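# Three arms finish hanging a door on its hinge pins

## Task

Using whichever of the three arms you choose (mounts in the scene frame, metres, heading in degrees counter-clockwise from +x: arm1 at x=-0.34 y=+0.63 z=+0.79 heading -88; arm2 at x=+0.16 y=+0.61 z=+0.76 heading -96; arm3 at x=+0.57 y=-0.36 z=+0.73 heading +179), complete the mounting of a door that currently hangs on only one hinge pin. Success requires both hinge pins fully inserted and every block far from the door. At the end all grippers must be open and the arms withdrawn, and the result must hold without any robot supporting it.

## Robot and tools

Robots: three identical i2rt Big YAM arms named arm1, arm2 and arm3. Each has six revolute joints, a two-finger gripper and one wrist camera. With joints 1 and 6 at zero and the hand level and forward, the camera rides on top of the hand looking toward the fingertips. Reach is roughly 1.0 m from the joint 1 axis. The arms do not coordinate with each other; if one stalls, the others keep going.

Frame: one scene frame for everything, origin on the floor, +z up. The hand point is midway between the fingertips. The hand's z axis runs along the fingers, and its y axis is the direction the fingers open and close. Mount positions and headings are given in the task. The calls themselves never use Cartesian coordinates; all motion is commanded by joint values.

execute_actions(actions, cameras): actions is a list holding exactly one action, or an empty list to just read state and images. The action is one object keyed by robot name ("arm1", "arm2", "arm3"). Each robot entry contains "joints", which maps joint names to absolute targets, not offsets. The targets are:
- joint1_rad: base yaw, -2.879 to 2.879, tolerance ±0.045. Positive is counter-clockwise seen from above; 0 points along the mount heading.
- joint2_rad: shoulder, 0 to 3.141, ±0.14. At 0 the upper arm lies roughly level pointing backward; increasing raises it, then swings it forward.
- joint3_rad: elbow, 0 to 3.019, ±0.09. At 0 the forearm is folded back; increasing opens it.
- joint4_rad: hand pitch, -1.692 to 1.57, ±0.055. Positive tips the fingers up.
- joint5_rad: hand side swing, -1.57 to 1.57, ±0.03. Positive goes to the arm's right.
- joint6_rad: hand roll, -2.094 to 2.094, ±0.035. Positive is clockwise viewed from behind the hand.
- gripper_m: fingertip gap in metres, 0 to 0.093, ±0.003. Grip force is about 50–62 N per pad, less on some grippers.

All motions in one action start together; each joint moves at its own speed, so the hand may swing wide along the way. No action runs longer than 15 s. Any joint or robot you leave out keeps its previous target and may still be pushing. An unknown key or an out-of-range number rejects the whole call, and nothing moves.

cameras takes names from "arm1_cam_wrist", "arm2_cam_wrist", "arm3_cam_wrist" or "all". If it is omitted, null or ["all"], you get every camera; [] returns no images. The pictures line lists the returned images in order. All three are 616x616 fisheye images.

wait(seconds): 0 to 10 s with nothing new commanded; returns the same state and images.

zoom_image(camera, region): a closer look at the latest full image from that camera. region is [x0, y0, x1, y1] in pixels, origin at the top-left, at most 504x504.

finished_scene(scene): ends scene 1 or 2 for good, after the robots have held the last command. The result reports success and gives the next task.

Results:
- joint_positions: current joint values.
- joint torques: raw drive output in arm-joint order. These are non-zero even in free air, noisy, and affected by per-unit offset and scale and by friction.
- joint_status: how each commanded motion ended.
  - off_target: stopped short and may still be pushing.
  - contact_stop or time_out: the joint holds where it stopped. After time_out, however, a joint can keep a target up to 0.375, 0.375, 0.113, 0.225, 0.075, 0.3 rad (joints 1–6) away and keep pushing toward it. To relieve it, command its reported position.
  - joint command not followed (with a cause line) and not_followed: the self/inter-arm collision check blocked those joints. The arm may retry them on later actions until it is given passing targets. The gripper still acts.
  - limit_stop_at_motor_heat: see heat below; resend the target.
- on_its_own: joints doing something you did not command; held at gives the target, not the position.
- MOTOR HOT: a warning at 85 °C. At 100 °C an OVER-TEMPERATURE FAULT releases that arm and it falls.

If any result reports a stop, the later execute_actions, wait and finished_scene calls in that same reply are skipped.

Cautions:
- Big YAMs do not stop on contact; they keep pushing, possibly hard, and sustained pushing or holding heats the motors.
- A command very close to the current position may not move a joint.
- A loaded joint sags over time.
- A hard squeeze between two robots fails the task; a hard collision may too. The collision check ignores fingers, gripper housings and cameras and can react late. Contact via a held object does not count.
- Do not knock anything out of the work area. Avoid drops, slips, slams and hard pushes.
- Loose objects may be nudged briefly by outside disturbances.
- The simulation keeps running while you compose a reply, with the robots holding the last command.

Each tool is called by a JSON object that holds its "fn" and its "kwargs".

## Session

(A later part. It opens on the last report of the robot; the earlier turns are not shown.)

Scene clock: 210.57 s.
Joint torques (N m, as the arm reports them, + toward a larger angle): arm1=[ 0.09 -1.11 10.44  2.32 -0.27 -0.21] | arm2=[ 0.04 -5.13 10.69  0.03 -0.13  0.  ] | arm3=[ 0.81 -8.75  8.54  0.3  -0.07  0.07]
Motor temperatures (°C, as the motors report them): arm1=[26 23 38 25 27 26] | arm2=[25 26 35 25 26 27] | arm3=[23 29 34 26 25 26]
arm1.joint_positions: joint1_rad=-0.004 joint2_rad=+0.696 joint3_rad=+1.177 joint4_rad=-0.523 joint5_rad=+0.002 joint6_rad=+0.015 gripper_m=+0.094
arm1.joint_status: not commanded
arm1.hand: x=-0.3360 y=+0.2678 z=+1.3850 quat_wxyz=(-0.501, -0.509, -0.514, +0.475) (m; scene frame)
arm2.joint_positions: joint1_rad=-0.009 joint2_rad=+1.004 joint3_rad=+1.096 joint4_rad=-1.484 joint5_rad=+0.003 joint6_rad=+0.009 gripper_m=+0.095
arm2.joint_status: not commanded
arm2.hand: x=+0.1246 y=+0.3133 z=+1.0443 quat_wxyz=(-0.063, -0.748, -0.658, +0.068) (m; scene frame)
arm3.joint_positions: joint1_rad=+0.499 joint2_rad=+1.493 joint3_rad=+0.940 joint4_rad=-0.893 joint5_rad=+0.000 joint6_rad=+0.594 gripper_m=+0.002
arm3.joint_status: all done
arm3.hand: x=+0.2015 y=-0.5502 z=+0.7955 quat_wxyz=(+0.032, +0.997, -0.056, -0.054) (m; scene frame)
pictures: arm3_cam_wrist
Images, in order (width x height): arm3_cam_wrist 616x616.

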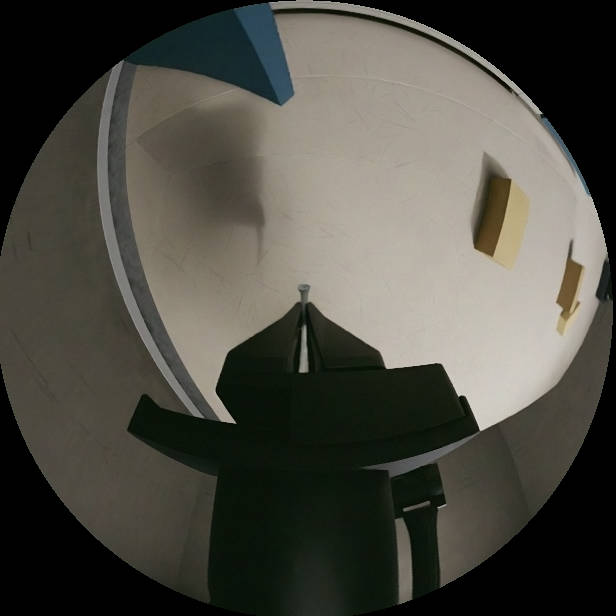

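{"fn": "execute_actions", "kwargs": {"actions": [{"arm3":{"joints":{"joint1_rad":-0.17,"joint2_rad":0.98,"joint3_rad":0.42,"joint4_rad":0.58,"joint6_rad":0}}}], "cameras": ["arm3_cam_wrist"]}}

Scene clock: 224.30 s.
Joint torques (N m, as the arm reports them, + toward a larger angle): arm1=[ 0.04 -1.19 10.44  2.3  -0.26 -0.21] | arm2=[ 0.3  -4.87 10.65 -0.01 -0.1   0.01] | arm3=[-0.34 -4.7   9.02  2.63 -0.1  -0.06]
Motor temperatures (°C, as the motors report them): arm1=[26 23 38 25 27 26] | arm2=[25 26 35 25 26 27] | arm3=[23 29 35 26 25 26]
arm1.joint_positions: joint1_rad=-0.004 joint2_rad=+0.696 joint3_rad=+1.177 joint4_rad=-0.523 joint5_rad=+0.002 joint6_rad=+0.015 gripper_m=+0.094
arm1.joint_status: not commanded
arm1.hand: x=-0.3360 y=+0.2678 z=+1.3850 quat_wxyz=(-0.501, -0.509, -0.514, +0.475) (m; scene frame)
arm2.joint_positions: joint1_rad=-0.009 joint2_rad=+1.004 joint3_rad=+1.096 joint4_rad=-1.484 joint5_rad=+0.003 joint6_rad=+0.009 gripper_m=+0.095
arm2.joint_status: not commanded
arm2.hand: x=+0.1246 y=+0.3133 z=+1.0443 quat_wxyz=(-0.063, -0.748, -0.658, +0.068) (m; scene frame)
arm3.joint_positions: joint1_rad=-0.160 joint2_rad=+0.992 joint3_rad=+0.418 joint4_rad=+0.557 joint5_rad=+0.000 joint6_rad=+0.008 gripper_m=+0.002
arm3.joint_status: all done
arm3.hand: x=+0.1384 y=-0.2805 z=+1.0001 quat_wxyz=(-0.059, +0.710, -0.065, -0.699) (m; scene frame)
pictures: arm3_cam_wrist
Images, in order (width x height): arm3_cam_wrist 616x616.

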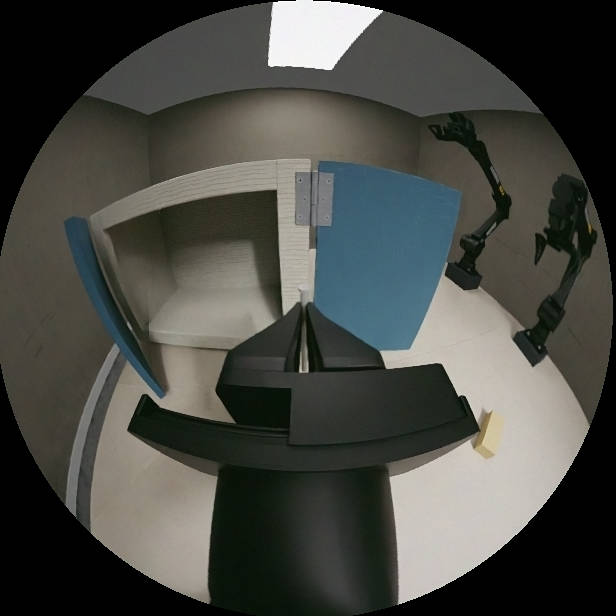

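{"fn": "execute_actions", "kwargs": {"actions": [{"arm3":{"joints":{"joint1_rad":-0.13,"joint2_rad":1.56,"joint3_rad":0.845,"joint4_rad":0.76}}}], "cameras": ["arm3_cam_wrist"]}}

Scene clock: 235.00 s.
Joint torques (N m, as the arm reports them, + toward a larger angle): arm1=[-0.04 -1.16 10.43  2.32 -0.27 -0.21] | arm2=[ 0.25 -4.99 10.72  0.   -0.1  -0.01] | arm3=[  1.27 -10.63  11.37   2.44  -0.13  -0.05]
Motor temperatures (°C, as the motors report them): arm1=[26 23 39 25 27 26] | arm2=[25 26 35 25 26 27] | arm3=[23 29 36 26 25 26]
arm1.joint_positions: joint1_rad=-0.004 joint2_rad=+0.696 joint3_rad=+1.177 joint4_rad=-0.523 joint5_rad=+0.002 joint6_rad=+0.015 gripper_m=+0.094
arm1.joint_status: not commanded
arm1.hand: x=-0.3360 y=+0.2678 z=+1.3850 quat_wxyz=(-0.501, -0.509, -0.514, +0.475) (m; scene frame)
arm2.joint_positions: joint1_rad=-0.009 joint2_rad=+1.004 joint3_rad=+1.096 joint4_rad=-1.484 joint5_rad=+0.003 joint6_rad=+0.009 gripper_m=+0.095
arm2.joint_status: not commanded
arm2.hand: x=+0.1246 y=+0.3133 z=+1.0443 quat_wxyz=(-0.063, -0.748, -0.658, +0.068) (m; scene frame)
arm3.joint_positions: joint1_rad=-0.144 joint2_rad=+1.568 joint3_rad=+0.803 joint4_rad=+0.744 joint5_rad=+0.000 joint6_rad=+0.008 gripper_m=+0.002
arm3.joint_status: all done
arm3.hand: x=-0.0325 y=-0.2599 z=+0.9668 quat_wxyz=(-0.053, +0.712, -0.059, -0.698) (m; scene frame)
pictures: arm3_cam_wrist
Images, in order (width x height): arm3_cam_wrist 616x616.

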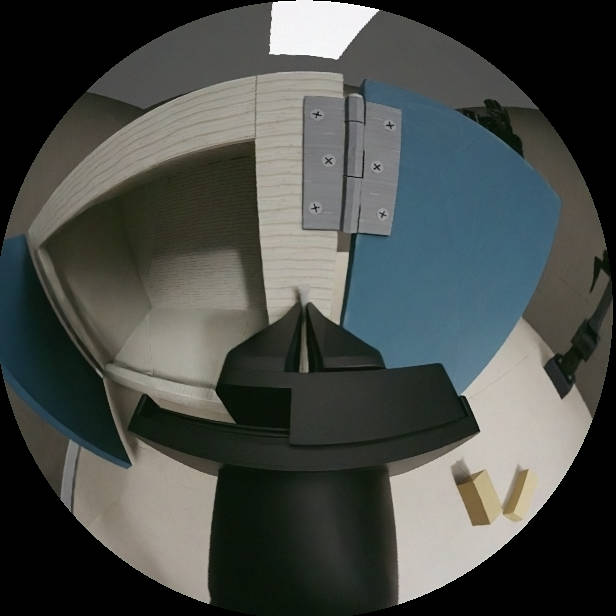

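{"fn": "execute_actions", "kwargs": {"actions": [{"arm3":{"joints":{"joint1_rad":-0.2,"joint2_rad":1.52,"joint3_rad":0.76,"joint4_rad":0.77}}}], "cameras": ["arm3_cam_wrist"]}}

Scene clock: 253.27 s.
Joint torques (N m, as the arm reports them, + toward a larger angle): arm1=[ 0.12 -1.19 10.46  2.36 -0.26 -0.21] | arm2=[ 0.24 -4.81 10.8  -0.05 -0.1  -0.02] | arm3=[ -0.25 -11.49   7.72   2.58  -0.11  -0.01]
Motor temperatures (°C, as the motors report them): arm1=[26 23 39 25 27 26] | arm2=[25 26 36 25 26 27] | arm3=[23 30 39 27 25 26]
arm1.joint_positions: joint1_rad=-0.004 joint2_rad=+0.696 joint3_rad=+1.177 joint4_rad=-0.523 joint5_rad=+0.002 joint6_rad=+0.015 gripper_m=+0.094
arm1.joint_status: not commanded
arm1.hand: x=-0.3360 y=+0.2678 z=+1.3850 quat_wxyz=(-0.501, -0.509, -0.514, +0.475) (m; scene frame)
arm2.joint_positions: joint1_rad=-0.009 joint2_rad=+1.004 joint3_rad=+1.096 joint4_rad=-1.484 joint5_rad=+0.003 joint6_rad=+0.009 gripper_m=+0.095
arm2.joint_status: not commanded
arm2.hand: x=+0.1246 y=+0.3133 z=+1.0443 quat_wxyz=(-0.063, -0.748, -0.658, +0.068) (m; scene frame)
arm3.joint_positions: joint1_rad=-0.194 joint2_rad=+1.536 joint3_rad=+0.761 joint4_rad=+0.749 joint5_rad=+0.000 joint6_rad=+0.007 gripper_m=+0.002
arm3.joint_status: all done
arm3.hand: x=-0.0121 y=-0.2330 z=+0.9644 quat_wxyz=(-0.071, +0.712, -0.077, -0.694) (m; scene frame)
pictures: arm3_cam_wrist
Images, in order (width x height): arm3_cam_wrist 616x616.

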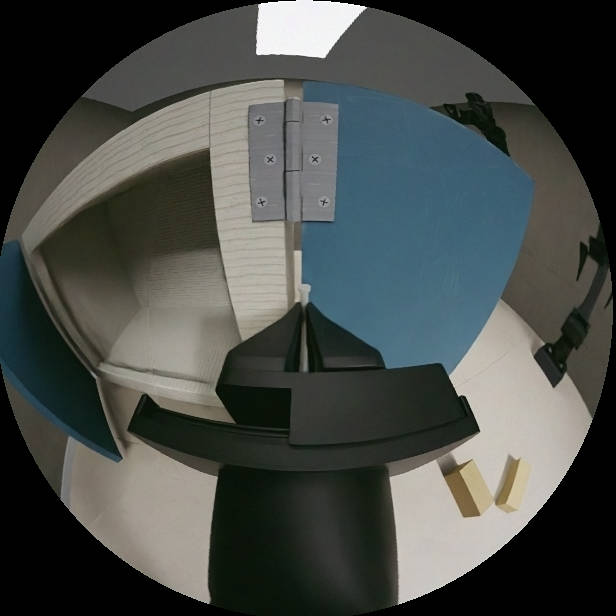

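{"fn": "execute_actions", "kwargs": {"actions": [{"arm3":{"joints":{"joint2_rad":1.45,"joint3_rad":0.66,"joint4_rad":0.79}}}], "cameras": []}}

{"fn": "execute_actions", "kwargs": {"actions": [{"arm3":{"joints":{"joint1_rad":-0.03,"joint5_rad":0.5}}}], "cameras": ["arm3_cam_wrist"]}}

Scene clock: 263.57 s.
Joint torques (N m, as the arm reports them, + toward a larger angle): arm1=[ 0.07 -1.22 10.43  2.28 -0.27 -0.2 ] | arm2=[ 0.18 -4.9  10.81  0.01 -0.08  0.01] | arm3=[-0.26 -9.64  7.57  2.57 -0.13 -0.05]
Motor temperatures (°C, as the motors report them): arm1=[26 23 39 25 27 26] | arm2=[25 26 36 25 26 27] | arm3=[23 30 37 27 25 26]
arm1.joint_positions: joint1_rad=-0.004 joint2_rad=+0.696 joint3_rad=+1.177 joint4_rad=-0.523 joint5_rad=+0.002 joint6_rad=+0.015 gripper_m=+0.094
arm1.joint_status: not commanded
arm1.hand: x=-0.3360 y=+0.2678 z=+1.3850 quat_wxyz=(-0.501, -0.509, -0.514, +0.475) (m; scene frame)
arm2.joint_positions: joint1_rad=-0.009 joint2_rad=+1.004 joint3_rad=+1.096 joint4_rad=-1.484 joint5_rad=+0.003 joint6_rad=+0.009 gripper_m=+0.095
arm2.joint_status: not commanded
arm2.hand: x=+0.1246 y=+0.3133 z=+1.0443 quat_wxyz=(-0.063, -0.748, -0.658, +0.068) (m; scene frame)
arm3.joint_positions: joint1_rad=-0.194 joint2_rad=+1.462 joint3_rad=+0.660 joint4_rad=+0.767 joint5_rad=+0.000 joint6_rad=+0.007 gripper_m=+0.002
arm3.joint_status: all done
arm3.hand: x=+0.0225 y=-0.2404 z=+0.9579 quat_wxyz=(-0.071, +0.715, -0.078, -0.691) (m; scene frame)
pictures: none
No camera images: the call's "cameras" was empty. Leave "cameras" out to get every camera's image.

Scene clock: 264.70 s.
Joint torques (N m, as the arm reports them, + toward a larger angle): arm1=[ 0.15 -1.16 10.41  2.28 -0.26 -0.21] | arm2=[ 0.36 -5.05 10.7   0.09 -0.1   0.  ] | arm3=[-0.22 -9.8   7.45  2.57  0.06 -0.03]
Motor temperatures (°C, as the motors report them): arm1=[26 23 39 25 27 26] | arm2=[25 26 36 25 26 27] | arm3=[23 30 37 27 25 26]
arm1.joint_positions: joint1_rad=-0.004 joint2_rad=+0.696 joint3_rad=+1.177 joint4_rad=-0.523 joint5_rad=+0.002 joint6_rad=+0.015 gripper_m=+0.094
arm1.joint_status: not commanded
arm1.hand: x=-0.3360 y=+0.2678 z=+1.3850 quat_wxyz=(-0.501, -0.509, -0.514, +0.475) (m; scene frame)
arm2.joint_positions: joint1_rad=-0.009 joint2_rad=+1.004 joint3_rad=+1.096 joint4_rad=-1.484 joint5_rad=+0.003 joint6_rad=+0.009 gripper_m=+0.095
arm2.joint_status: not commanded
arm2.hand: x=+0.1246 y=+0.3133 z=+1.0443 quat_wxyz=(-0.063, -0.748, -0.658, +0.068) (m; scene frame)
arm3.joint_positions: joint1_rad=-0.024 joint2_rad=+1.462 joint3_rad=+0.660 joint4_rad=+0.767 joint5_rad=+0.496 joint6_rad=+0.007 gripper_m=+0.002
arm3.joint_status: all done
arm3.hand: x=+0.0346 y=-0.2538 z=+0.9587 quat_wxyz=(-0.188, +0.693, -0.186, -0.670) (m; scene frame)
pictures: arm3_cam_wrist
Images, in order (width x height): arm3_cam_wrist 616x616.

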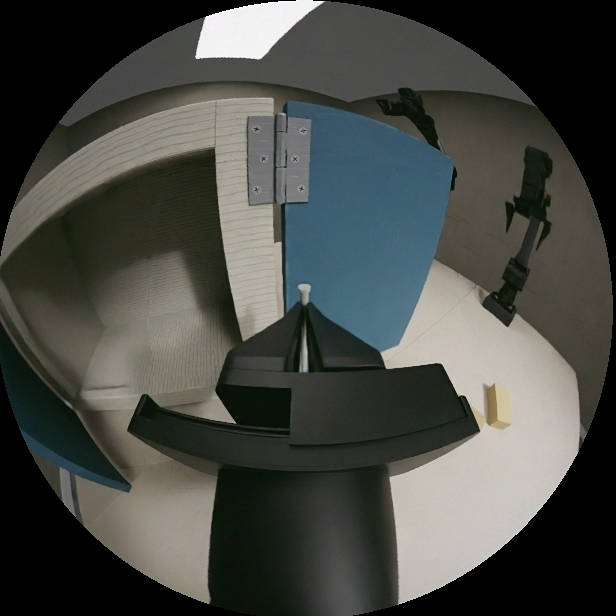

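{"fn": "execute_actions", "kwargs": {"actions": [{"arm3":{"joints":{"joint1_rad":0.015,"joint2_rad":1.485,"joint3_rad":0.73,"joint4_rad":0.775}}}], "cameras": ["arm3_cam_wrist"]}}

Scene clock: 277.80 s.
Joint torques (N m, as the arm reports them, + toward a larger angle): arm1=[-0.01 -1.25 10.4   2.32 -0.26 -0.2 ] | arm2=[ 0.26 -4.83 10.82 -0.09 -0.1   0.02] | arm3=[ 0.7  -8.11 11.44  1.94  0.01 -0.02]
Motor temperatures (°C, as the motors report them): arm1=[26 23 40 25 27 26] | arm2=[25 26 36 25 26 27] | arm3=[23 30 37 27 25 26]
arm1.joint_positions: joint1_rad=-0.004 joint2_rad=+0.696 joint3_rad=+1.177 joint4_rad=-0.523 joint5_rad=+0.002 joint6_rad=+0.015 gripper_m=+0.094
arm1.joint_status: not commanded
arm1.hand: x=-0.3360 y=+0.2678 z=+1.3850 quat_wxyz=(-0.501, -0.509, -0.514, +0.475) (m; scene frame)
arm2.joint_positions: joint1_rad=-0.009 joint2_rad=+1.004 joint3_rad=+1.096 joint4_rad=-1.484 joint5_rad=+0.003 joint6_rad=+0.009 gripper_m=+0.095
arm2.joint_status: not commanded
arm2.hand: x=+0.1246 y=+0.3133 z=+1.0443 quat_wxyz=(-0.063, -0.748, -0.658, +0.068) (m; scene frame)
arm3.joint_positions: joint1_rad=+0.004 joint2_rad=+1.472 joint3_rad=+0.685 joint4_rad=+0.767 joint5_rad=+0.497 joint6_rad=+0.007 gripper_m=+0.002
arm3.joint_status: all done
arm3.hand: x=+0.0240 y=-0.2685 z=+0.9659 quat_wxyz=(-0.178, +0.690, -0.178, -0.678) (m; scene frame)
pictures: arm3_cam_wrist
Images, in order (width x height): arm3_cam_wrist 616x616.

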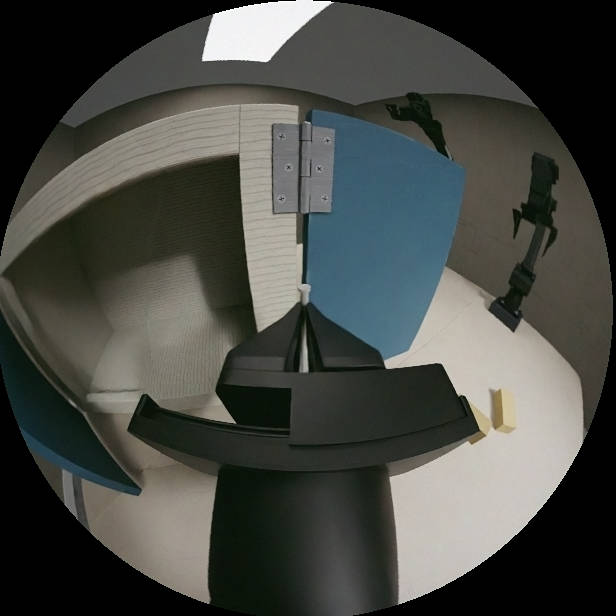

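{"fn": "execute_actions", "kwargs": {"actions": [{"arm3":{"joints":{"joint1_rad":-0.06,"joint2_rad":1.58,"joint3_rad":0.89,"joint4_rad":0.73}}}], "cameras": ["arm3_cam_wrist"]}}

Scene clock: 289.27 s.
Joint torques (N m, as the arm reports them, + toward a larger angle): arm1=[ 0.21 -1.11 10.43  2.29 -0.26 -0.2 ] | arm2=[ 0.06 -5.04 10.68  0.06 -0.11  0.  ] | arm3=[ -0.96 -10.78  11.48   1.43  -0.03  -0.01]
Motor temperatures (°C, as the motors report them): arm1=[26 23 40 25 27 26] | arm2=[25 26 36 25 26 27] | arm3=[23 29 39 27 25 26]
arm1.joint_positions: joint1_rad=-0.004 joint2_rad=+0.696 joint3_rad=+1.177 joint4_rad=-0.523 joint5_rad=+0.002 joint6_rad=+0.015 gripper_m=+0.094
arm1.joint_status: not commanded
arm1.hand: x=-0.3360 y=+0.2678 z=+1.3850 quat_wxyz=(-0.501, -0.509, -0.514, +0.475) (m; scene frame)
arm2.joint_positions: joint1_rad=-0.009 joint2_rad=+1.004 joint3_rad=+1.096 joint4_rad=-1.484 joint5_rad=+0.003 joint6_rad=+0.009 gripper_m=+0.095
arm2.joint_status: not commanded
arm2.hand: x=+0.1246 y=+0.3133 z=+1.0443 quat_wxyz=(-0.063, -0.748, -0.658, +0.068) (m; scene frame)
arm3.joint_positions: joint1_rad=-0.054 joint2_rad=+1.580 joint3_rad=+0.848 joint4_rad=+0.738 joint5_rad=+0.497 joint6_rad=+0.007 gripper_m=+0.002
arm3.joint_status: all done
arm3.hand: x=-0.0254 y=-0.2331 z=+0.9818 quat_wxyz=(-0.195, +0.676, -0.200, -0.682) (m; scene frame)
pictures: arm3_cam_wrist
Images, in order (width x height): arm3_cam_wrist 616x616.

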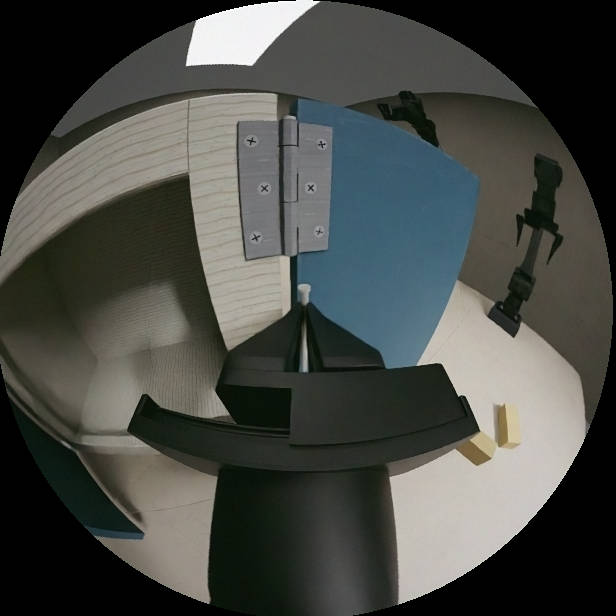

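{"fn": "execute_actions", "kwargs": {"actions": [{"arm3":{"joints":{"joint2_rad":1.615,"joint3_rad":0.935,"joint4_rad":0.72}}}], "cameras": ["arm3_cam_wrist"]}}

Scene clock: 300.73 s.
Joint torques (N m, as the arm reports them, + toward a larger angle): arm1=[ 0.14 -1.01 10.48  2.35 -0.27 -0.21] | arm2=[ 0.09 -4.99 10.71 -0.06 -0.09  0.  ] | arm3=[-0.52 -9.6  12.72  1.3  -0.14 -0.01]
Motor temperatures (°C, as the motors report them): arm1=[26 23 40 25 27 26] | arm2=[25 26 36 25 26 27] | arm3=[23 30 40 26 25 26]
arm1.joint_positions: joint1_rad=-0.004 joint2_rad=+0.696 joint3_rad=+1.177 joint4_rad=-0.523 joint5_rad=+0.002 joint6_rad=+0.015 gripper_m=+0.094
arm1.joint_status: not commanded
arm1.hand: x=-0.3360 y=+0.2678 z=+1.3850 quat_wxyz=(-0.501, -0.509, -0.514, +0.475) (m; scene frame)
arm2.joint_positions: joint1_rad=-0.009 joint2_rad=+1.004 joint3_rad=+1.096 joint4_rad=-1.484 joint5_rad=+0.003 joint6_rad=+0.009 gripper_m=+0.095
arm2.joint_status: not commanded
arm2.hand: x=+0.1246 y=+0.3133 z=+1.0443 quat_wxyz=(-0.063, -0.748, -0.658, +0.068) (m; scene frame)
arm3.joint_positions: joint1_rad=-0.054 joint2_rad=+1.598 joint3_rad=+0.880 joint4_rad=+0.730 joint5_rad=+0.500 joint6_rad=+0.006 gripper_m=+0.002
arm3.joint_status: all done
arm3.hand: x=-0.0355 y=-0.2320 z=+0.9851 quat_wxyz=(-0.196, +0.674, -0.201, -0.683) (m; scene frame)
pictures: arm3_cam_wrist
Images, in order (width x height): arm3_cam_wrist 616x616.

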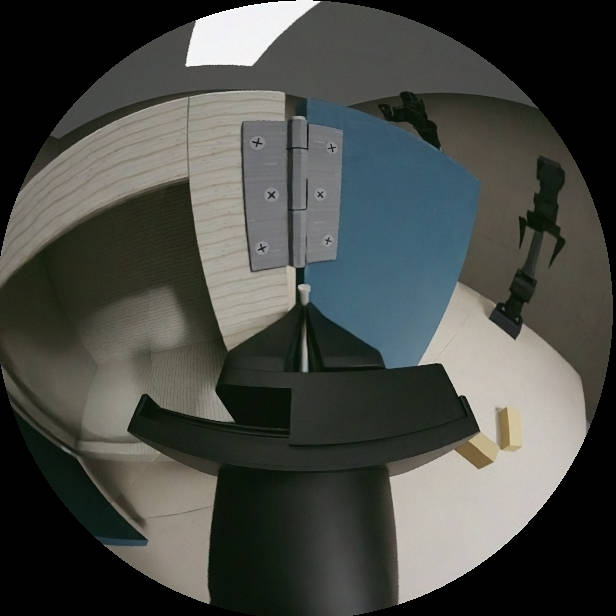

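{"fn": "execute_actions", "kwargs": {"actions": [{"arm3":{"joints":{"joint2_rad":1.66,"joint4_rad":0.81}}}], "cameras": ["arm3_cam_wrist"]}}

Scene clock: 306.47 s.
Joint torques (N m, as the arm reports them, + toward a larger angle): arm1=[ 0.05 -1.25 10.44  2.32 -0.27 -0.21] | arm2=[ 0.48 -5.17 10.74  0.05 -0.12  0.  ] | arm3=[-0.31 -8.97 12.45  2.06 -0.3   0.04]
Motor temperatures (°C, as the motors report them): arm1=[26 23 40 25 27 26] | arm2=[25 26 36 25 26 27] | arm3=[23 30 42 26 25 26]
arm1.joint_positions: joint1_rad=-0.004 joint2_rad=+0.696 joint3_rad=+1.177 joint4_rad=-0.523 joint5_rad=+0.002 joint6_rad=+0.015 gripper_m=+0.094
arm1.joint_status: not commanded
arm1.hand: x=-0.3360 y=+0.2678 z=+1.3850 quat_wxyz=(-0.501, -0.509, -0.514, +0.475) (m; scene frame)
arm2.joint_positions: joint1_rad=-0.009 joint2_rad=+1.004 joint3_rad=+1.096 joint4_rad=-1.484 joint5_rad=+0.003 joint6_rad=+0.009 gripper_m=+0.095
arm2.joint_status: not commanded
arm2.hand: x=+0.1246 y=+0.3133 z=+1.0443 quat_wxyz=(-0.063, -0.748, -0.658, +0.068) (m; scene frame)
arm3.joint_positions: joint1_rad=-0.051 joint2_rad=+1.626 joint3_rad=+0.880 joint4_rad=+0.794 joint5_rad=+0.504 joint6_rad=-0.001 gripper_m=+0.002
arm3.joint_status: all done
arm3.hand: x=-0.0386 y=-0.2329 z=+0.9830 quat_wxyz=(-0.196, +0.662, -0.202, -0.695) (m; scene frame)
pictures: arm3_cam_wrist
Images, in order (width x height): arm3_cam_wrist 616x616.

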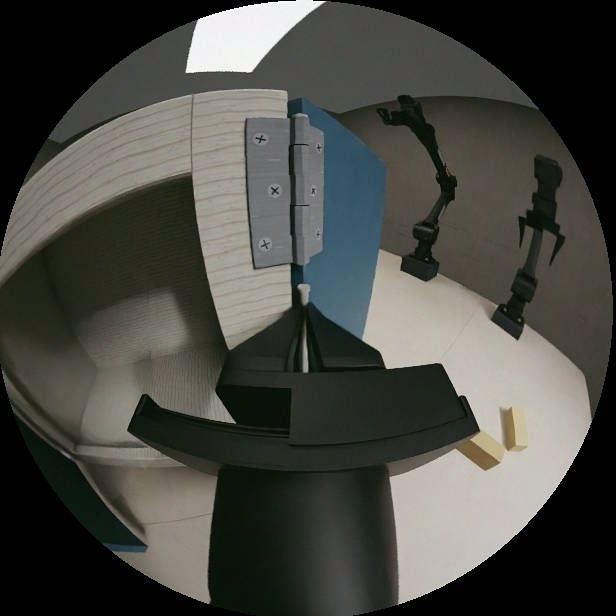

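{"fn": "execute_actions", "kwargs": {"actions": [{"arm2":{"joints":{"joint1_rad":-0.05,"joint2_rad":1.0,"joint3_rad":0.45,"joint4_rad":0.3,"joint5_rad":0.3}},"arm3":{"joints":{"joint2_rad":1.61}}}], "cameras": ["arm2_cam_wrist"]}}

Scene clock: 327.80 s.
Joint torques (N m, as the arm reports them, + toward a larger angle): arm1=[ 0.06 -1.2  10.47  2.28 -0.26 -0.21] | arm2=[-1.56 -4.   10.47  2.93  0.28  0.  ] | arm3=[ -0.67 -12.17  12.4    2.24  -0.28   0.03]
Motor temperatures (°C, as the motors report them): arm1=[26 23 41 25 27 26] | arm2=[25 26 36 25 26 27] | arm3=[23 30 44 27 25 26]
arm1.joint_positions: joint1_rad=-0.004 joint2_rad=+0.696 joint3_rad=+1.177 joint4_rad=-0.523 joint5_rad=+0.002 joint6_rad=+0.015 gripper_m=+0.094
arm1.joint_status: not commanded
arm1.hand: x=-0.3360 y=+0.2678 z=+1.3850 quat_wxyz=(-0.501, -0.509, -0.514, +0.475) (m; scene frame)
arm2.joint_positions: joint1_rad=-0.040 joint2_rad=+1.001 joint3_rad=+0.445 joint4_rad=+0.270 joint5_rad=+0.296 joint6_rad=+0.008 gripper_m=+0.095
arm2.joint_status: all done
arm2.hand: x=+0.0476 y=+0.1948 z=+0.9819 quat_wxyz=(-0.303, -0.660, -0.444, +0.524) (m; scene frame)
arm3.joint_positions: joint1_rad=-0.051 joint2_rad=+1.626 joint3_rad=+0.880 joint4_rad=+0.794 joint5_rad=+0.504 joint6_rad=-0.001 gripper_m=+0.002
arm3.joint_status: all done
arm3.hand: x=-0.0385 y=-0.2329 z=+0.9834 quat_wxyz=(-0.196, +0.662, -0.202, -0.695) (m; scene frame)
pictures: arm2_cam_wrist
Images, in order (width x height): arm2_cam_wrist 616x616.

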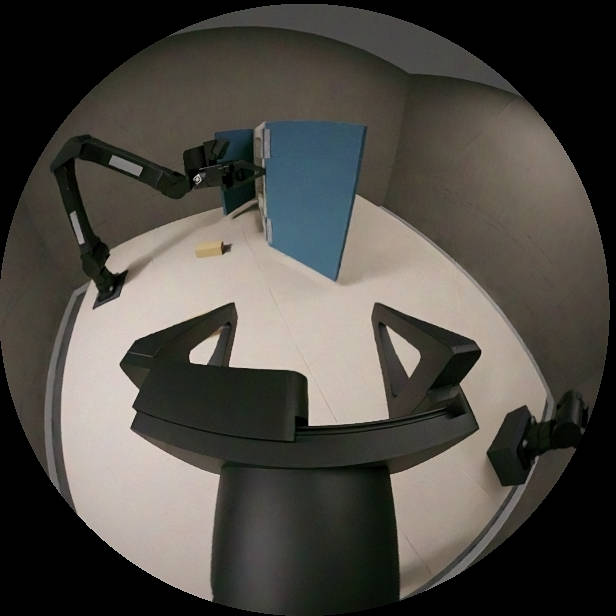

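{"fn": "zoom_image", "kwargs": {"camera": "arm2_cam_wrist", "region": [200, 110, 320, 260]}}

Region (200, 110, 320, 260) of arm2_cam_wrist's 616x616 image, scaled by 3.360, with more detail than that image has; it fills the left 403 columns of this view, and the rest is white.

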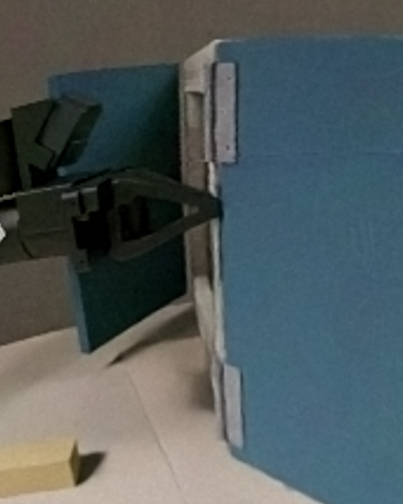

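{"fn": "execute_actions", "kwargs": {"actions": [{"arm2":{"joints":{"joint1_rad":0.3,"joint2_rad":1.25,"joint3_rad":0.6,"joint4_rad":0.45,"joint5_rad":0.7}}}], "cameras": ["arm2_cam_wrist","arm3_cam_wrist"]}}

{"fn": "zoom_image", "kwargs": {"camera": "arm2_cam_wrist", "region": [180, 90, 380, 290]}}

Scene clock: 338.47 s.
Joint torques (N m, as the arm reports them, + toward a larger angle): arm1=[ 0.19 -1.01 10.45  2.31 -0.26 -0.2 ] | arm2=[-0.24 -7.02 12.31  2.77  0.33  0.06] | arm3=[ -0.42 -12.52  12.56   2.24  -0.3    0.02]
Motor temperatures (°C, as the motors report them): arm1=[26 23 41 25 27 26] | arm2=[25 26 37 25 26 27] | arm3=[23 31 44 27 25 26]
arm1.joint_positions: joint1_rad=-0.004 joint2_rad=+0.696 joint3_rad=+1.177 joint4_rad=-0.523 joint5_rad=+0.002 joint6_rad=+0.015 gripper_m=+0.094
arm1.joint_status: not commanded
arm1.hand: x=-0.3360 y=+0.2678 z=+1.3850 quat_wxyz=(-0.501, -0.509, -0.514, +0.475) (m; scene frame)
arm2.joint_positions: joint1_rad=+0.300 joint2_rad=+1.248 joint3_rad=+0.565 joint4_rad=+0.422 joint5_rad=+0.696 joint6_rad=+0.007 gripper_m=+0.095
arm2.joint_status: all done
arm2.hand: x=+0.1401 y=+0.1364 z=+0.9825 quat_wxyz=(-0.275, -0.638, -0.437, +0.571) (m; scene frame)
arm3.joint_positions: joint1_rad=-0.051 joint2_rad=+1.626 joint3_rad=+0.880 joint4_rad=+0.794 joint5_rad=+0.504 joint6_rad=-0.001 gripper_m=+0.002
arm3.joint_status: not commanded
arm3.hand: x=-0.0385 y=-0.2329 z=+0.9834 quat_wxyz=(-0.196, +0.662, -0.202, -0.695) (m; scene frame)
pictures: arm2_cam_wrist, arm3_cam_wrist
Images, in order (width x height): arm2_cam_wrist 616x616, arm3_cam_wrist 616x616.

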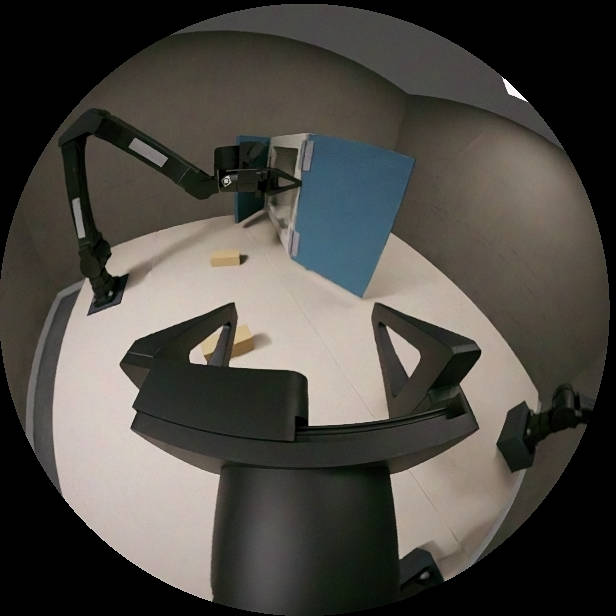

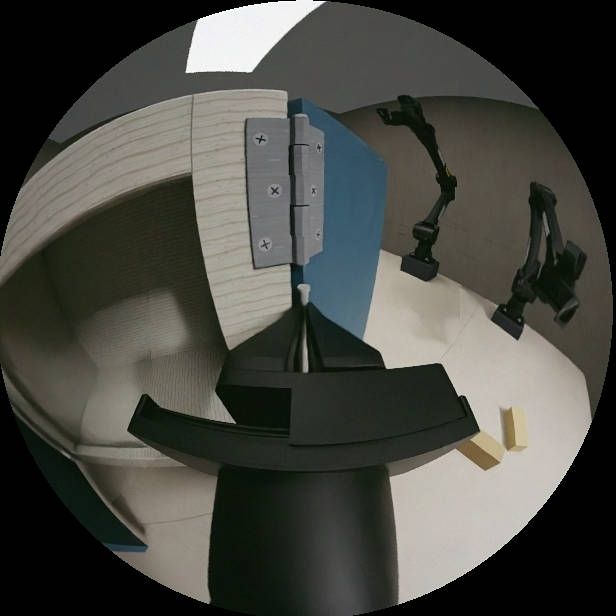

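Region (180, 90, 380, 290) of arm2_cam_wrist's 616x616 image, scaled by 2.520, with more detail than that image has.

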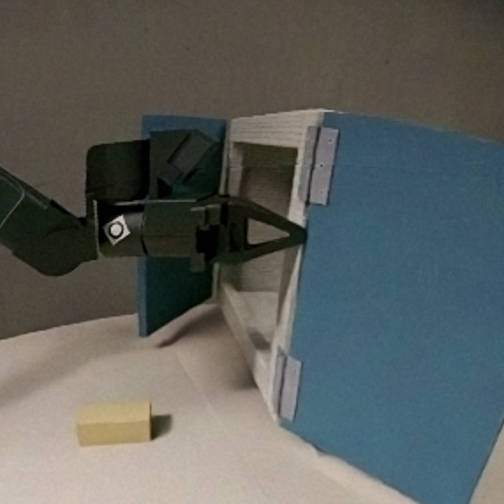

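{"fn": "execute_actions", "kwargs": {"actions": [{"arm3":{"joints":{"joint2_rad":1.73,"joint3_rad":0.84,"joint4_rad":0.87}}}], "cameras": ["arm2_cam_wrist","arm3_cam_wrist"]}}

{"fn": "zoom_image", "kwargs": {"camera": "arm2_cam_wrist", "region": [230, 130, 350, 270]}}

Scene clock: 348.13 s.
Joint torques (N m, as the arm reports them, + toward a larger angle): arm1=[ 0.06 -1.04 10.43  2.33 -0.25 -0.21] | arm2=[-0.59 -7.22 12.22  2.6   0.32  0.02] | arm3=[ -0.2  -11.94   7.3    2.17  -0.24   0.04]
Motor temperatures (°C, as the motors report them): arm1=[26 23 41 25 27 26] | arm2=[25 27 37 25 26 27] | arm3=[23 31 44 27 25 26]
arm1.joint_positions: joint1_rad=-0.004 joint2_rad=+0.696 joint3_rad=+1.177 joint4_rad=-0.523 joint5_rad=+0.002 joint6_rad=+0.015 gripper_m=+0.094
arm1.joint_status: not commanded
arm1.hand: x=-0.3360 y=+0.2678 z=+1.3850 quat_wxyz=(-0.501, -0.509, -0.514, +0.475) (m; scene frame)
arm2.joint_positions: joint1_rad=+0.300 joint2_rad=+1.248 joint3_rad=+0.565 joint4_rad=+0.422 joint5_rad=+0.696 joint6_rad=+0.007 gripper_m=+0.095
arm2.joint_status: not commanded
arm2.hand: x=+0.1401 y=+0.1364 z=+0.9825 quat_wxyz=(-0.275, -0.638, -0.437, +0.571) (m; scene frame)
arm3.joint_positions: joint1_rad=-0.051 joint2_rad=+1.735 joint3_rad=+0.835 joint4_rad=+0.855 joint5_rad=+0.503 joint6_rad=-0.001 gripper_m=+0.002
arm3.joint_status: all done
arm3.hand: x=-0.0356 y=-0.2331 z=+0.9105 quat_wxyz=(-0.203, +0.694, -0.195, -0.663) (m; scene frame)
pictures: arm2_cam_wrist, arm3_cam_wrist
Images, in order (width x height): arm2_cam_wrist 616x616, arm3_cam_wrist 616x616.

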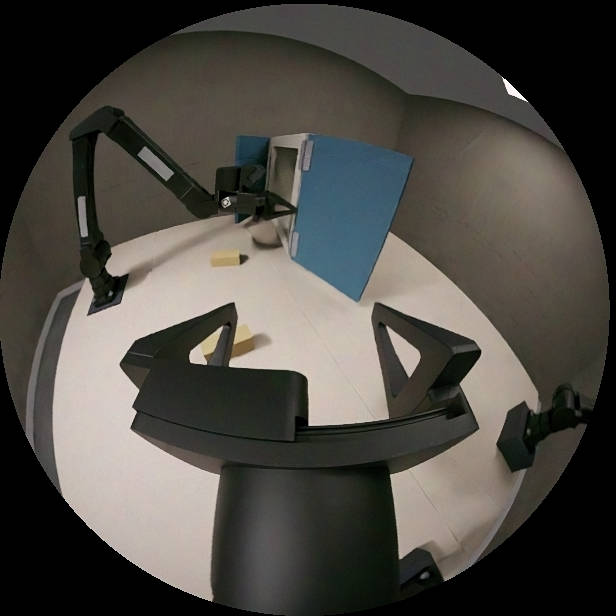

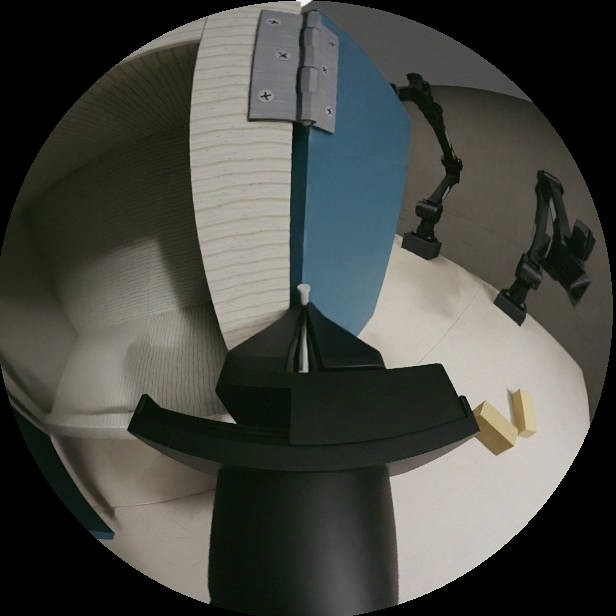

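Region (230, 130, 350, 270) of arm2_cam_wrist's 616x616 image, scaled by 3.600, with more detail than that image has; it fills the left 432 columns of this view, and the rest is white.

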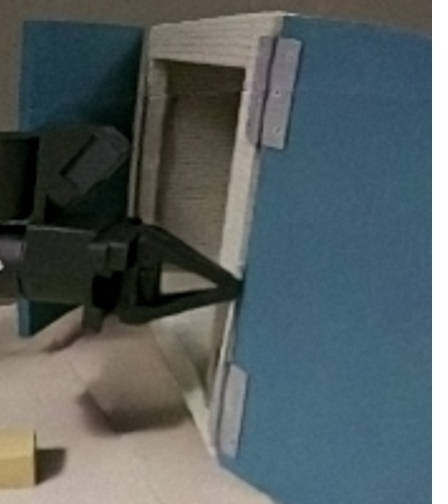

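{"fn": "execute_actions", "kwargs": {"actions": [{"arm3":{"joints":{"joint2_rad":1.79,"joint3_rad":0.87,"joint4_rad":0.97}}}], "cameras": ["arm2_cam_wrist","arm3_cam_wrist"]}}

{"fn": "zoom_image", "kwargs": {"camera": "arm2_cam_wrist", "region": [250, 170, 330, 270]}}

Scene clock: 357.50 s.
Joint torques (N m, as the arm reports them, + toward a larger angle): arm1=[ 0.14 -1.09 10.45  2.28 -0.26 -0.2 ] | arm2=[-0.59 -6.65 12.15  2.77  0.36  0.04] | arm3=[ -0.16 -10.6    9.56   2.38  -0.25   0.07]
Motor temperatures (°C, as the motors report them): arm1=[26 23 41 25 27 26] | arm2=[25 27 38 25 26 27] | arm3=[23 31 42 27 25 26]
arm1.joint_positions: joint1_rad=-0.004 joint2_rad=+0.696 joint3_rad=+1.177 joint4_rad=-0.523 joint5_rad=+0.002 joint6_rad=+0.015 gripper_m=+0.094
arm1.joint_status: not commanded
arm1.hand: x=-0.3360 y=+0.2678 z=+1.3850 quat_wxyz=(-0.501, -0.509, -0.514, +0.475) (m; scene frame)
arm2.joint_positions: joint1_rad=+0.300 joint2_rad=+1.248 joint3_rad=+0.565 joint4_rad=+0.422 joint5_rad=+0.696 joint6_rad=+0.007 gripper_m=+0.095
arm2.joint_status: not commanded
arm2.hand: x=+0.1401 y=+0.1364 z=+0.9825 quat_wxyz=(-0.275, -0.638, -0.437, +0.571) (m; scene frame)
arm3.joint_positions: joint1_rad=-0.051 joint2_rad=+1.771 joint3_rad=+0.835 joint4_rad=+0.949 joint5_rad=+0.503 joint6_rad=-0.001 gripper_m=+0.002
arm3.joint_status: all done
arm3.hand: x=-0.0379 y=-0.2330 z=+0.9103 quat_wxyz=(-0.198, +0.674, -0.199, -0.683) (m; scene frame)
pictures: arm2_cam_wrist, arm3_cam_wrist
Images, in order (width x height): arm2_cam_wrist 616x616, arm3_cam_wrist 616x616.

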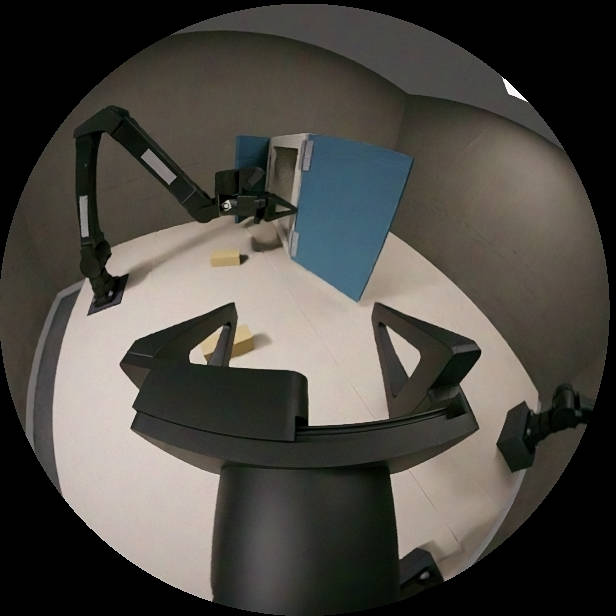

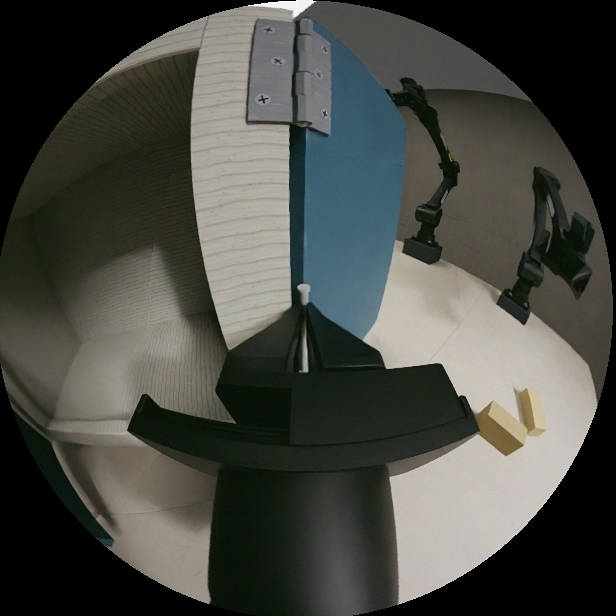

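Region (250, 170, 330, 270) of arm2_cam_wrist's 616x616 image, scaled by 5.040, with more detail than that image has; it fills the left 403 columns of this view, and the rest is white.

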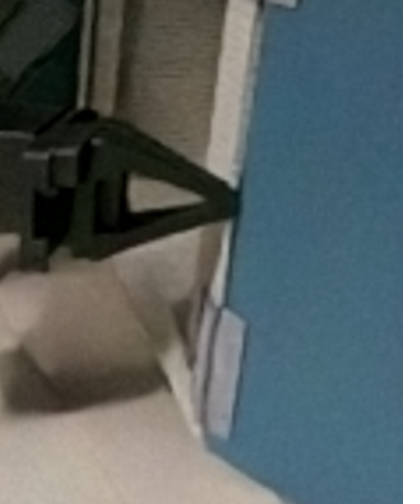

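{"fn": "execute_actions", "kwargs": {"actions": [{"arm3":{"joints":{"joint2_rad":1.84,"joint4_rad":1.015}}}], "cameras": ["arm2_cam_wrist","arm3_cam_wrist"]}}

{"fn": "zoom_image", "kwargs": {"camera": "arm2_cam_wrist", "region": [250, 170, 330, 270]}}

Scene clock: 363.37 s.
Joint torques (N m, as the arm reports them, + toward a larger angle): arm1=[ 0.13 -1.09 10.44  2.33 -0.27 -0.2 ] | arm2=[-0.19 -6.93 12.05  2.66  0.33  0.04] | arm3=[-0.36 -8.69  9.44  1.82 -0.3   0.07]
Motor temperatures (°C, as the motors report them): arm1=[26 23 41 25 27 26] | arm2=[25 27 38 25 26 27] | arm3=[23 31 42 27 25 26]
arm1.joint_positions: joint1_rad=-0.004 joint2_rad=+0.696 joint3_rad=+1.177 joint4_rad=-0.523 joint5_rad=+0.002 joint6_rad=+0.015 gripper_m=+0.094
arm1.joint_status: not commanded
arm1.hand: x=-0.3360 y=+0.2678 z=+1.3850 quat_wxyz=(-0.501, -0.509, -0.514, +0.475) (m; scene frame)
arm2.joint_positions: joint1_rad=+0.300 joint2_rad=+1.248 joint3_rad=+0.565 joint4_rad=+0.422 joint5_rad=+0.696 joint6_rad=+0.007 gripper_m=+0.095
arm2.joint_status: not commanded
arm2.hand: x=+0.1401 y=+0.1364 z=+0.9825 quat_wxyz=(-0.275, -0.638, -0.437, +0.571) (m; scene frame)
arm3.joint_positions: joint1_rad=-0.051 joint2_rad=+1.797 joint3_rad=+0.835 joint4_rad=+1.013 joint5_rad=+0.504 joint6_rad=-0.003 gripper_m=+0.002
arm3.joint_status: all done
arm3.hand: x=-0.0387 y=-0.2328 z=+0.9093 quat_wxyz=(-0.197, +0.661, -0.202, -0.696) (m; scene frame)
pictures: arm2_cam_wrist, arm3_cam_wrist
Images, in order (width x height): arm2_cam_wrist 616x616, arm3_cam_wrist 616x616.

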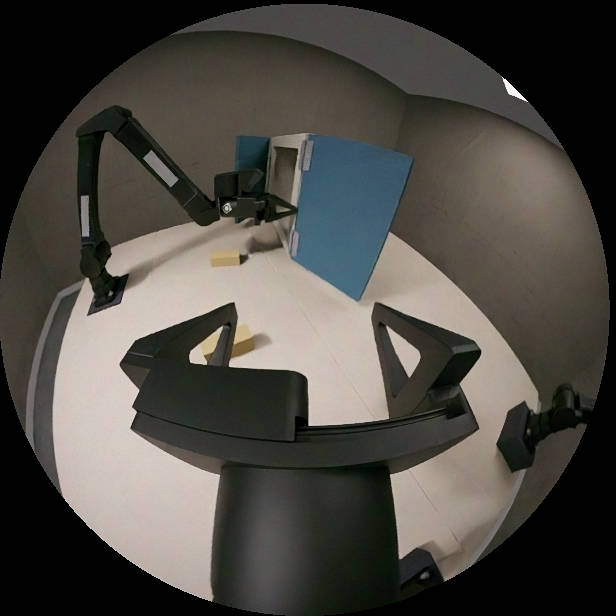

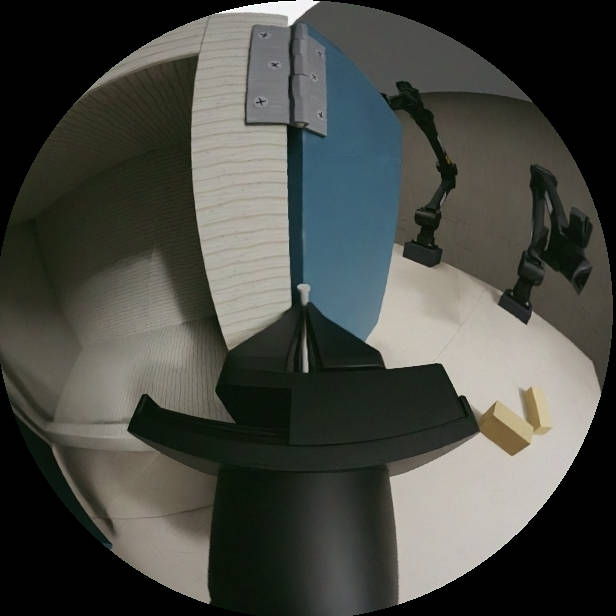

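Region (250, 170, 330, 270) of arm2_cam_wrist's 616x616 image, scaled by 5.040, with more detail than that image has; it fills the left 403 columns of this view, and the rest is white.

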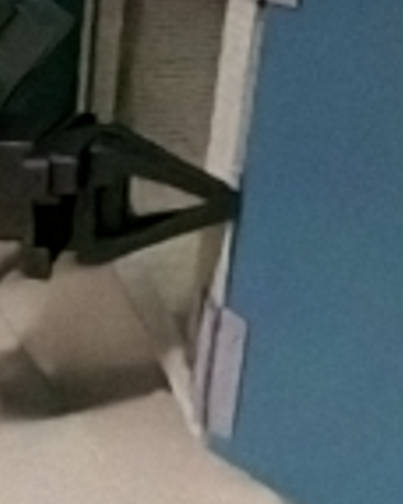

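{"fn": "execute_actions", "kwargs": {"actions": [{"arm3":{"joints":{"joint2_rad":1.82,"joint3_rad":0.89,"joint4_rad":0.99}},"arm2":{"joints":{"joint1_rad":0.2,"joint2_rad":1.45,"joint3_rad":0.75,"joint4_rad":0.4,"joint5_rad":0.6}}}], "cameras": ["arm2_cam_wrist","arm3_cam_wrist"]}}

{"fn": "zoom_image", "kwargs": {"camera": "arm2_cam_wrist", "region": [230, 150, 350, 290]}}

Scene clock: 373.23 s.
Joint torques (N m, as the arm reports them, + toward a larger angle): arm1=[ 0.08 -1.17 10.45  2.31 -0.26 -0.21] | arm2=[-0.73 -9.53 12.1   1.19  0.05  0.01] | arm3=[-0.33 -9.87 11.19  0.85 -0.3   0.06]
Motor temperatures (°C, as the motors report them): arm1=[26 23 41 25 27 26] | arm2=[25 27 38 25 26 27] | arm3=[23 30 42 27 25 26]
arm1.joint_positions: joint1_rad=-0.004 joint2_rad=+0.696 joint3_rad=+1.177 joint4_rad=-0.523 joint5_rad=+0.002 joint6_rad=+0.015 gripper_m=+0.094
arm1.joint_status: not commanded
arm1.hand: x=-0.3360 y=+0.2678 z=+1.3850 quat_wxyz=(-0.501, -0.509, -0.514, +0.475) (m; scene frame)
arm2.joint_positions: joint1_rad=+0.201 joint2_rad=+1.448 joint3_rad=+0.712 joint4_rad=+0.417 joint5_rad=+0.603 joint6_rad=+0.007 gripper_m=+0.095
arm2.joint_status: all done
arm2.hand: x=+0.1128 y=+0.0728 z=+0.9563 quat_wxyz=(-0.257, -0.653, -0.449, +0.553) (m; scene frame)
arm3.joint_positions: joint1_rad=-0.051 joint2_rad=+1.797 joint3_rad=+0.835 joint4_rad=+1.013 joint5_rad=+0.504 joint6_rad=-0.003 gripper_m=+0.002
arm3.joint_status: all done
arm3.hand: x=-0.0387 y=-0.2328 z=+0.9093 quat_wxyz=(-0.197, +0.661, -0.202, -0.696) (m; scene frame)
pictures: arm2_cam_wrist, arm3_cam_wrist
Images, in order (width x height): arm2_cam_wrist 616x616, arm3_cam_wrist 616x616.

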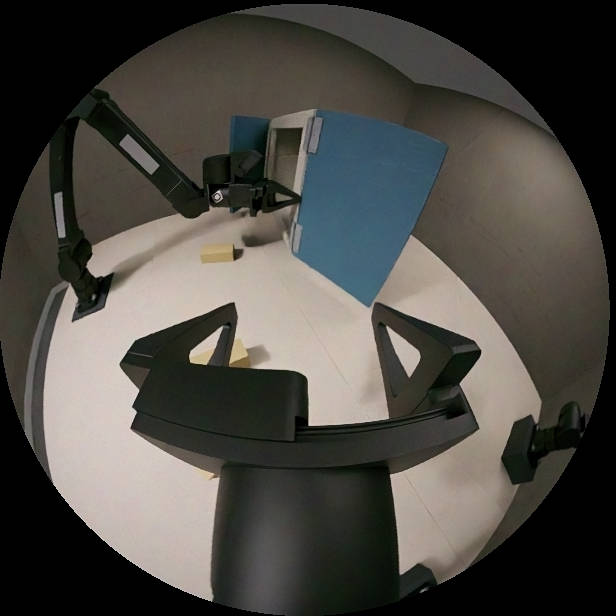

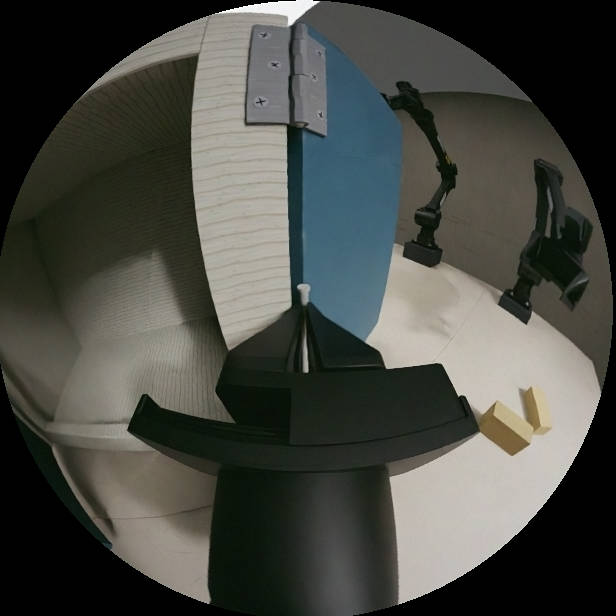

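Region (230, 150, 350, 290) of arm2_cam_wrist's 616x616 image, scaled by 3.600, with more detail than that image has; it fills the left 432 columns of this view, and the rest is white.

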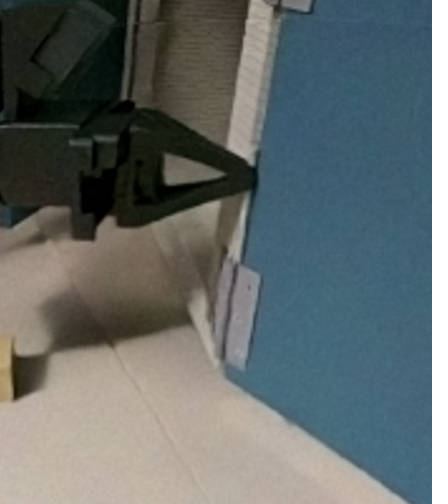

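{"fn": "execute_actions", "kwargs": {"actions": [{"arm3":{"joints":{"joint2_rad":1.745,"joint3_rad":0.885,"joint4_rad":0.92}}}], "cameras": []}}

{"fn": "execute_actions", "kwargs": {"actions": [{"arm3":{"joints":{"joint2_rad":1.82,"joint4_rad":0.985}}}], "cameras": ["arm3_cam_wrist"]}}

Scene clock: 387.37 s.
Joint torques (N m, as the arm reports them, + toward a larger angle): arm1=[ 0.18 -1.21 10.47  2.31 -0.27 -0.21] | arm2=[-0.53 -9.43 11.91  0.88  0.08  0.07] | arm3=[ -0.37 -13.53  10.8    1.25  -0.2    0.08]
Motor temperatures (°C, as the motors report them): arm1=[26 23 42 25 27 26] | arm2=[25 27 39 25 26 27] | arm3=[23 31 43 26 25 26]
arm1.joint_positions: joint1_rad=-0.004 joint2_rad=+0.696 joint3_rad=+1.177 joint4_rad=-0.523 joint5_rad=+0.002 joint6_rad=+0.015 gripper_m=+0.094
arm1.joint_status: not commanded
arm1.hand: x=-0.3360 y=+0.2678 z=+1.3850 quat_wxyz=(-0.501, -0.509, -0.514, +0.475) (m; scene frame)
arm2.joint_positions: joint1_rad=+0.201 joint2_rad=+1.448 joint3_rad=+0.712 joint4_rad=+0.417 joint5_rad=+0.603 joint6_rad=+0.007 gripper_m=+0.095
arm2.joint_status: not commanded
arm2.hand: x=+0.1128 y=+0.0728 z=+0.9563 quat_wxyz=(-0.257, -0.653, -0.449, +0.553) (m; scene frame)
arm3.joint_positions: joint1_rad=-0.051 joint2_rad=+1.766 joint3_rad=+0.836 joint4_rad=+0.933 joint5_rad=+0.502 joint6_rad=-0.003 gripper_m=+0.002
arm3.joint_status: all done
arm3.hand: x=-0.0381 y=-0.2331 z=+0.9096 quat_wxyz=(-0.200, +0.678, -0.197, -0.679) (m; scene frame)
pictures: none
No camera images: the call's "cameras" was empty. Leave "cameras" out to get every camera's image.

Scene clock: 388.03 s.
Joint torques (N m, as the arm reports them, + toward a larger angle): arm1=[ 0.06 -1.09 10.47  2.37 -0.26 -0.2 ] | arm2=[-0.51 -9.27 12.08  1.01  0.08  0.03] | arm3=[-0.32 -9.14 10.79  2.01 -0.26  0.09]
Motor temperatures (°C, as the motors report them): arm1=[26 23 42 25 27 26] | arm2=[25 27 39 25 26 27] | arm3=[23 31 43 26 25 26]
arm1.joint_positions: joint1_rad=-0.004 joint2_rad=+0.696 joint3_rad=+1.177 joint4_rad=-0.523 joint5_rad=+0.002 joint6_rad=+0.015 gripper_m=+0.094
arm1.joint_status: not commanded
arm1.hand: x=-0.3360 y=+0.2678 z=+1.3850 quat_wxyz=(-0.501, -0.509, -0.514, +0.475) (m; scene frame)
arm2.joint_positions: joint1_rad=+0.201 joint2_rad=+1.448 joint3_rad=+0.712 joint4_rad=+0.417 joint5_rad=+0.603 joint6_rad=+0.007 gripper_m=+0.095
arm2.joint_status: not commanded
arm2.hand: x=+0.1128 y=+0.0728 z=+0.9563 quat_wxyz=(-0.257, -0.653, -0.449, +0.553) (m; scene frame)
arm3.joint_positions: joint1_rad=-0.051 joint2_rad=+1.784 joint3_rad=+0.836 joint4_rad=+0.977 joint5_rad=+0.503 joint6_rad=-0.003 gripper_m=+0.002
arm3.joint_status: all done
arm3.hand: x=-0.0387 y=-0.2329 z=+0.9093 quat_wxyz=(-0.198, +0.669, -0.200, -0.688) (m; scene frame)
pictures: arm3_cam_wrist
Images, in order (width x height): arm3_cam_wrist 616x616.

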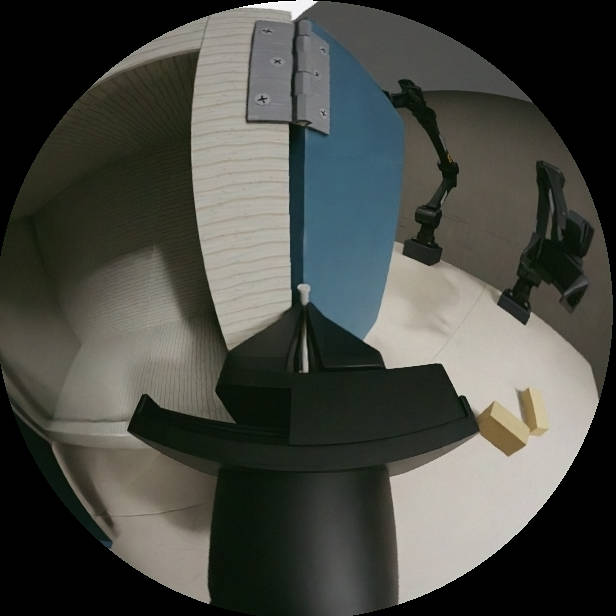

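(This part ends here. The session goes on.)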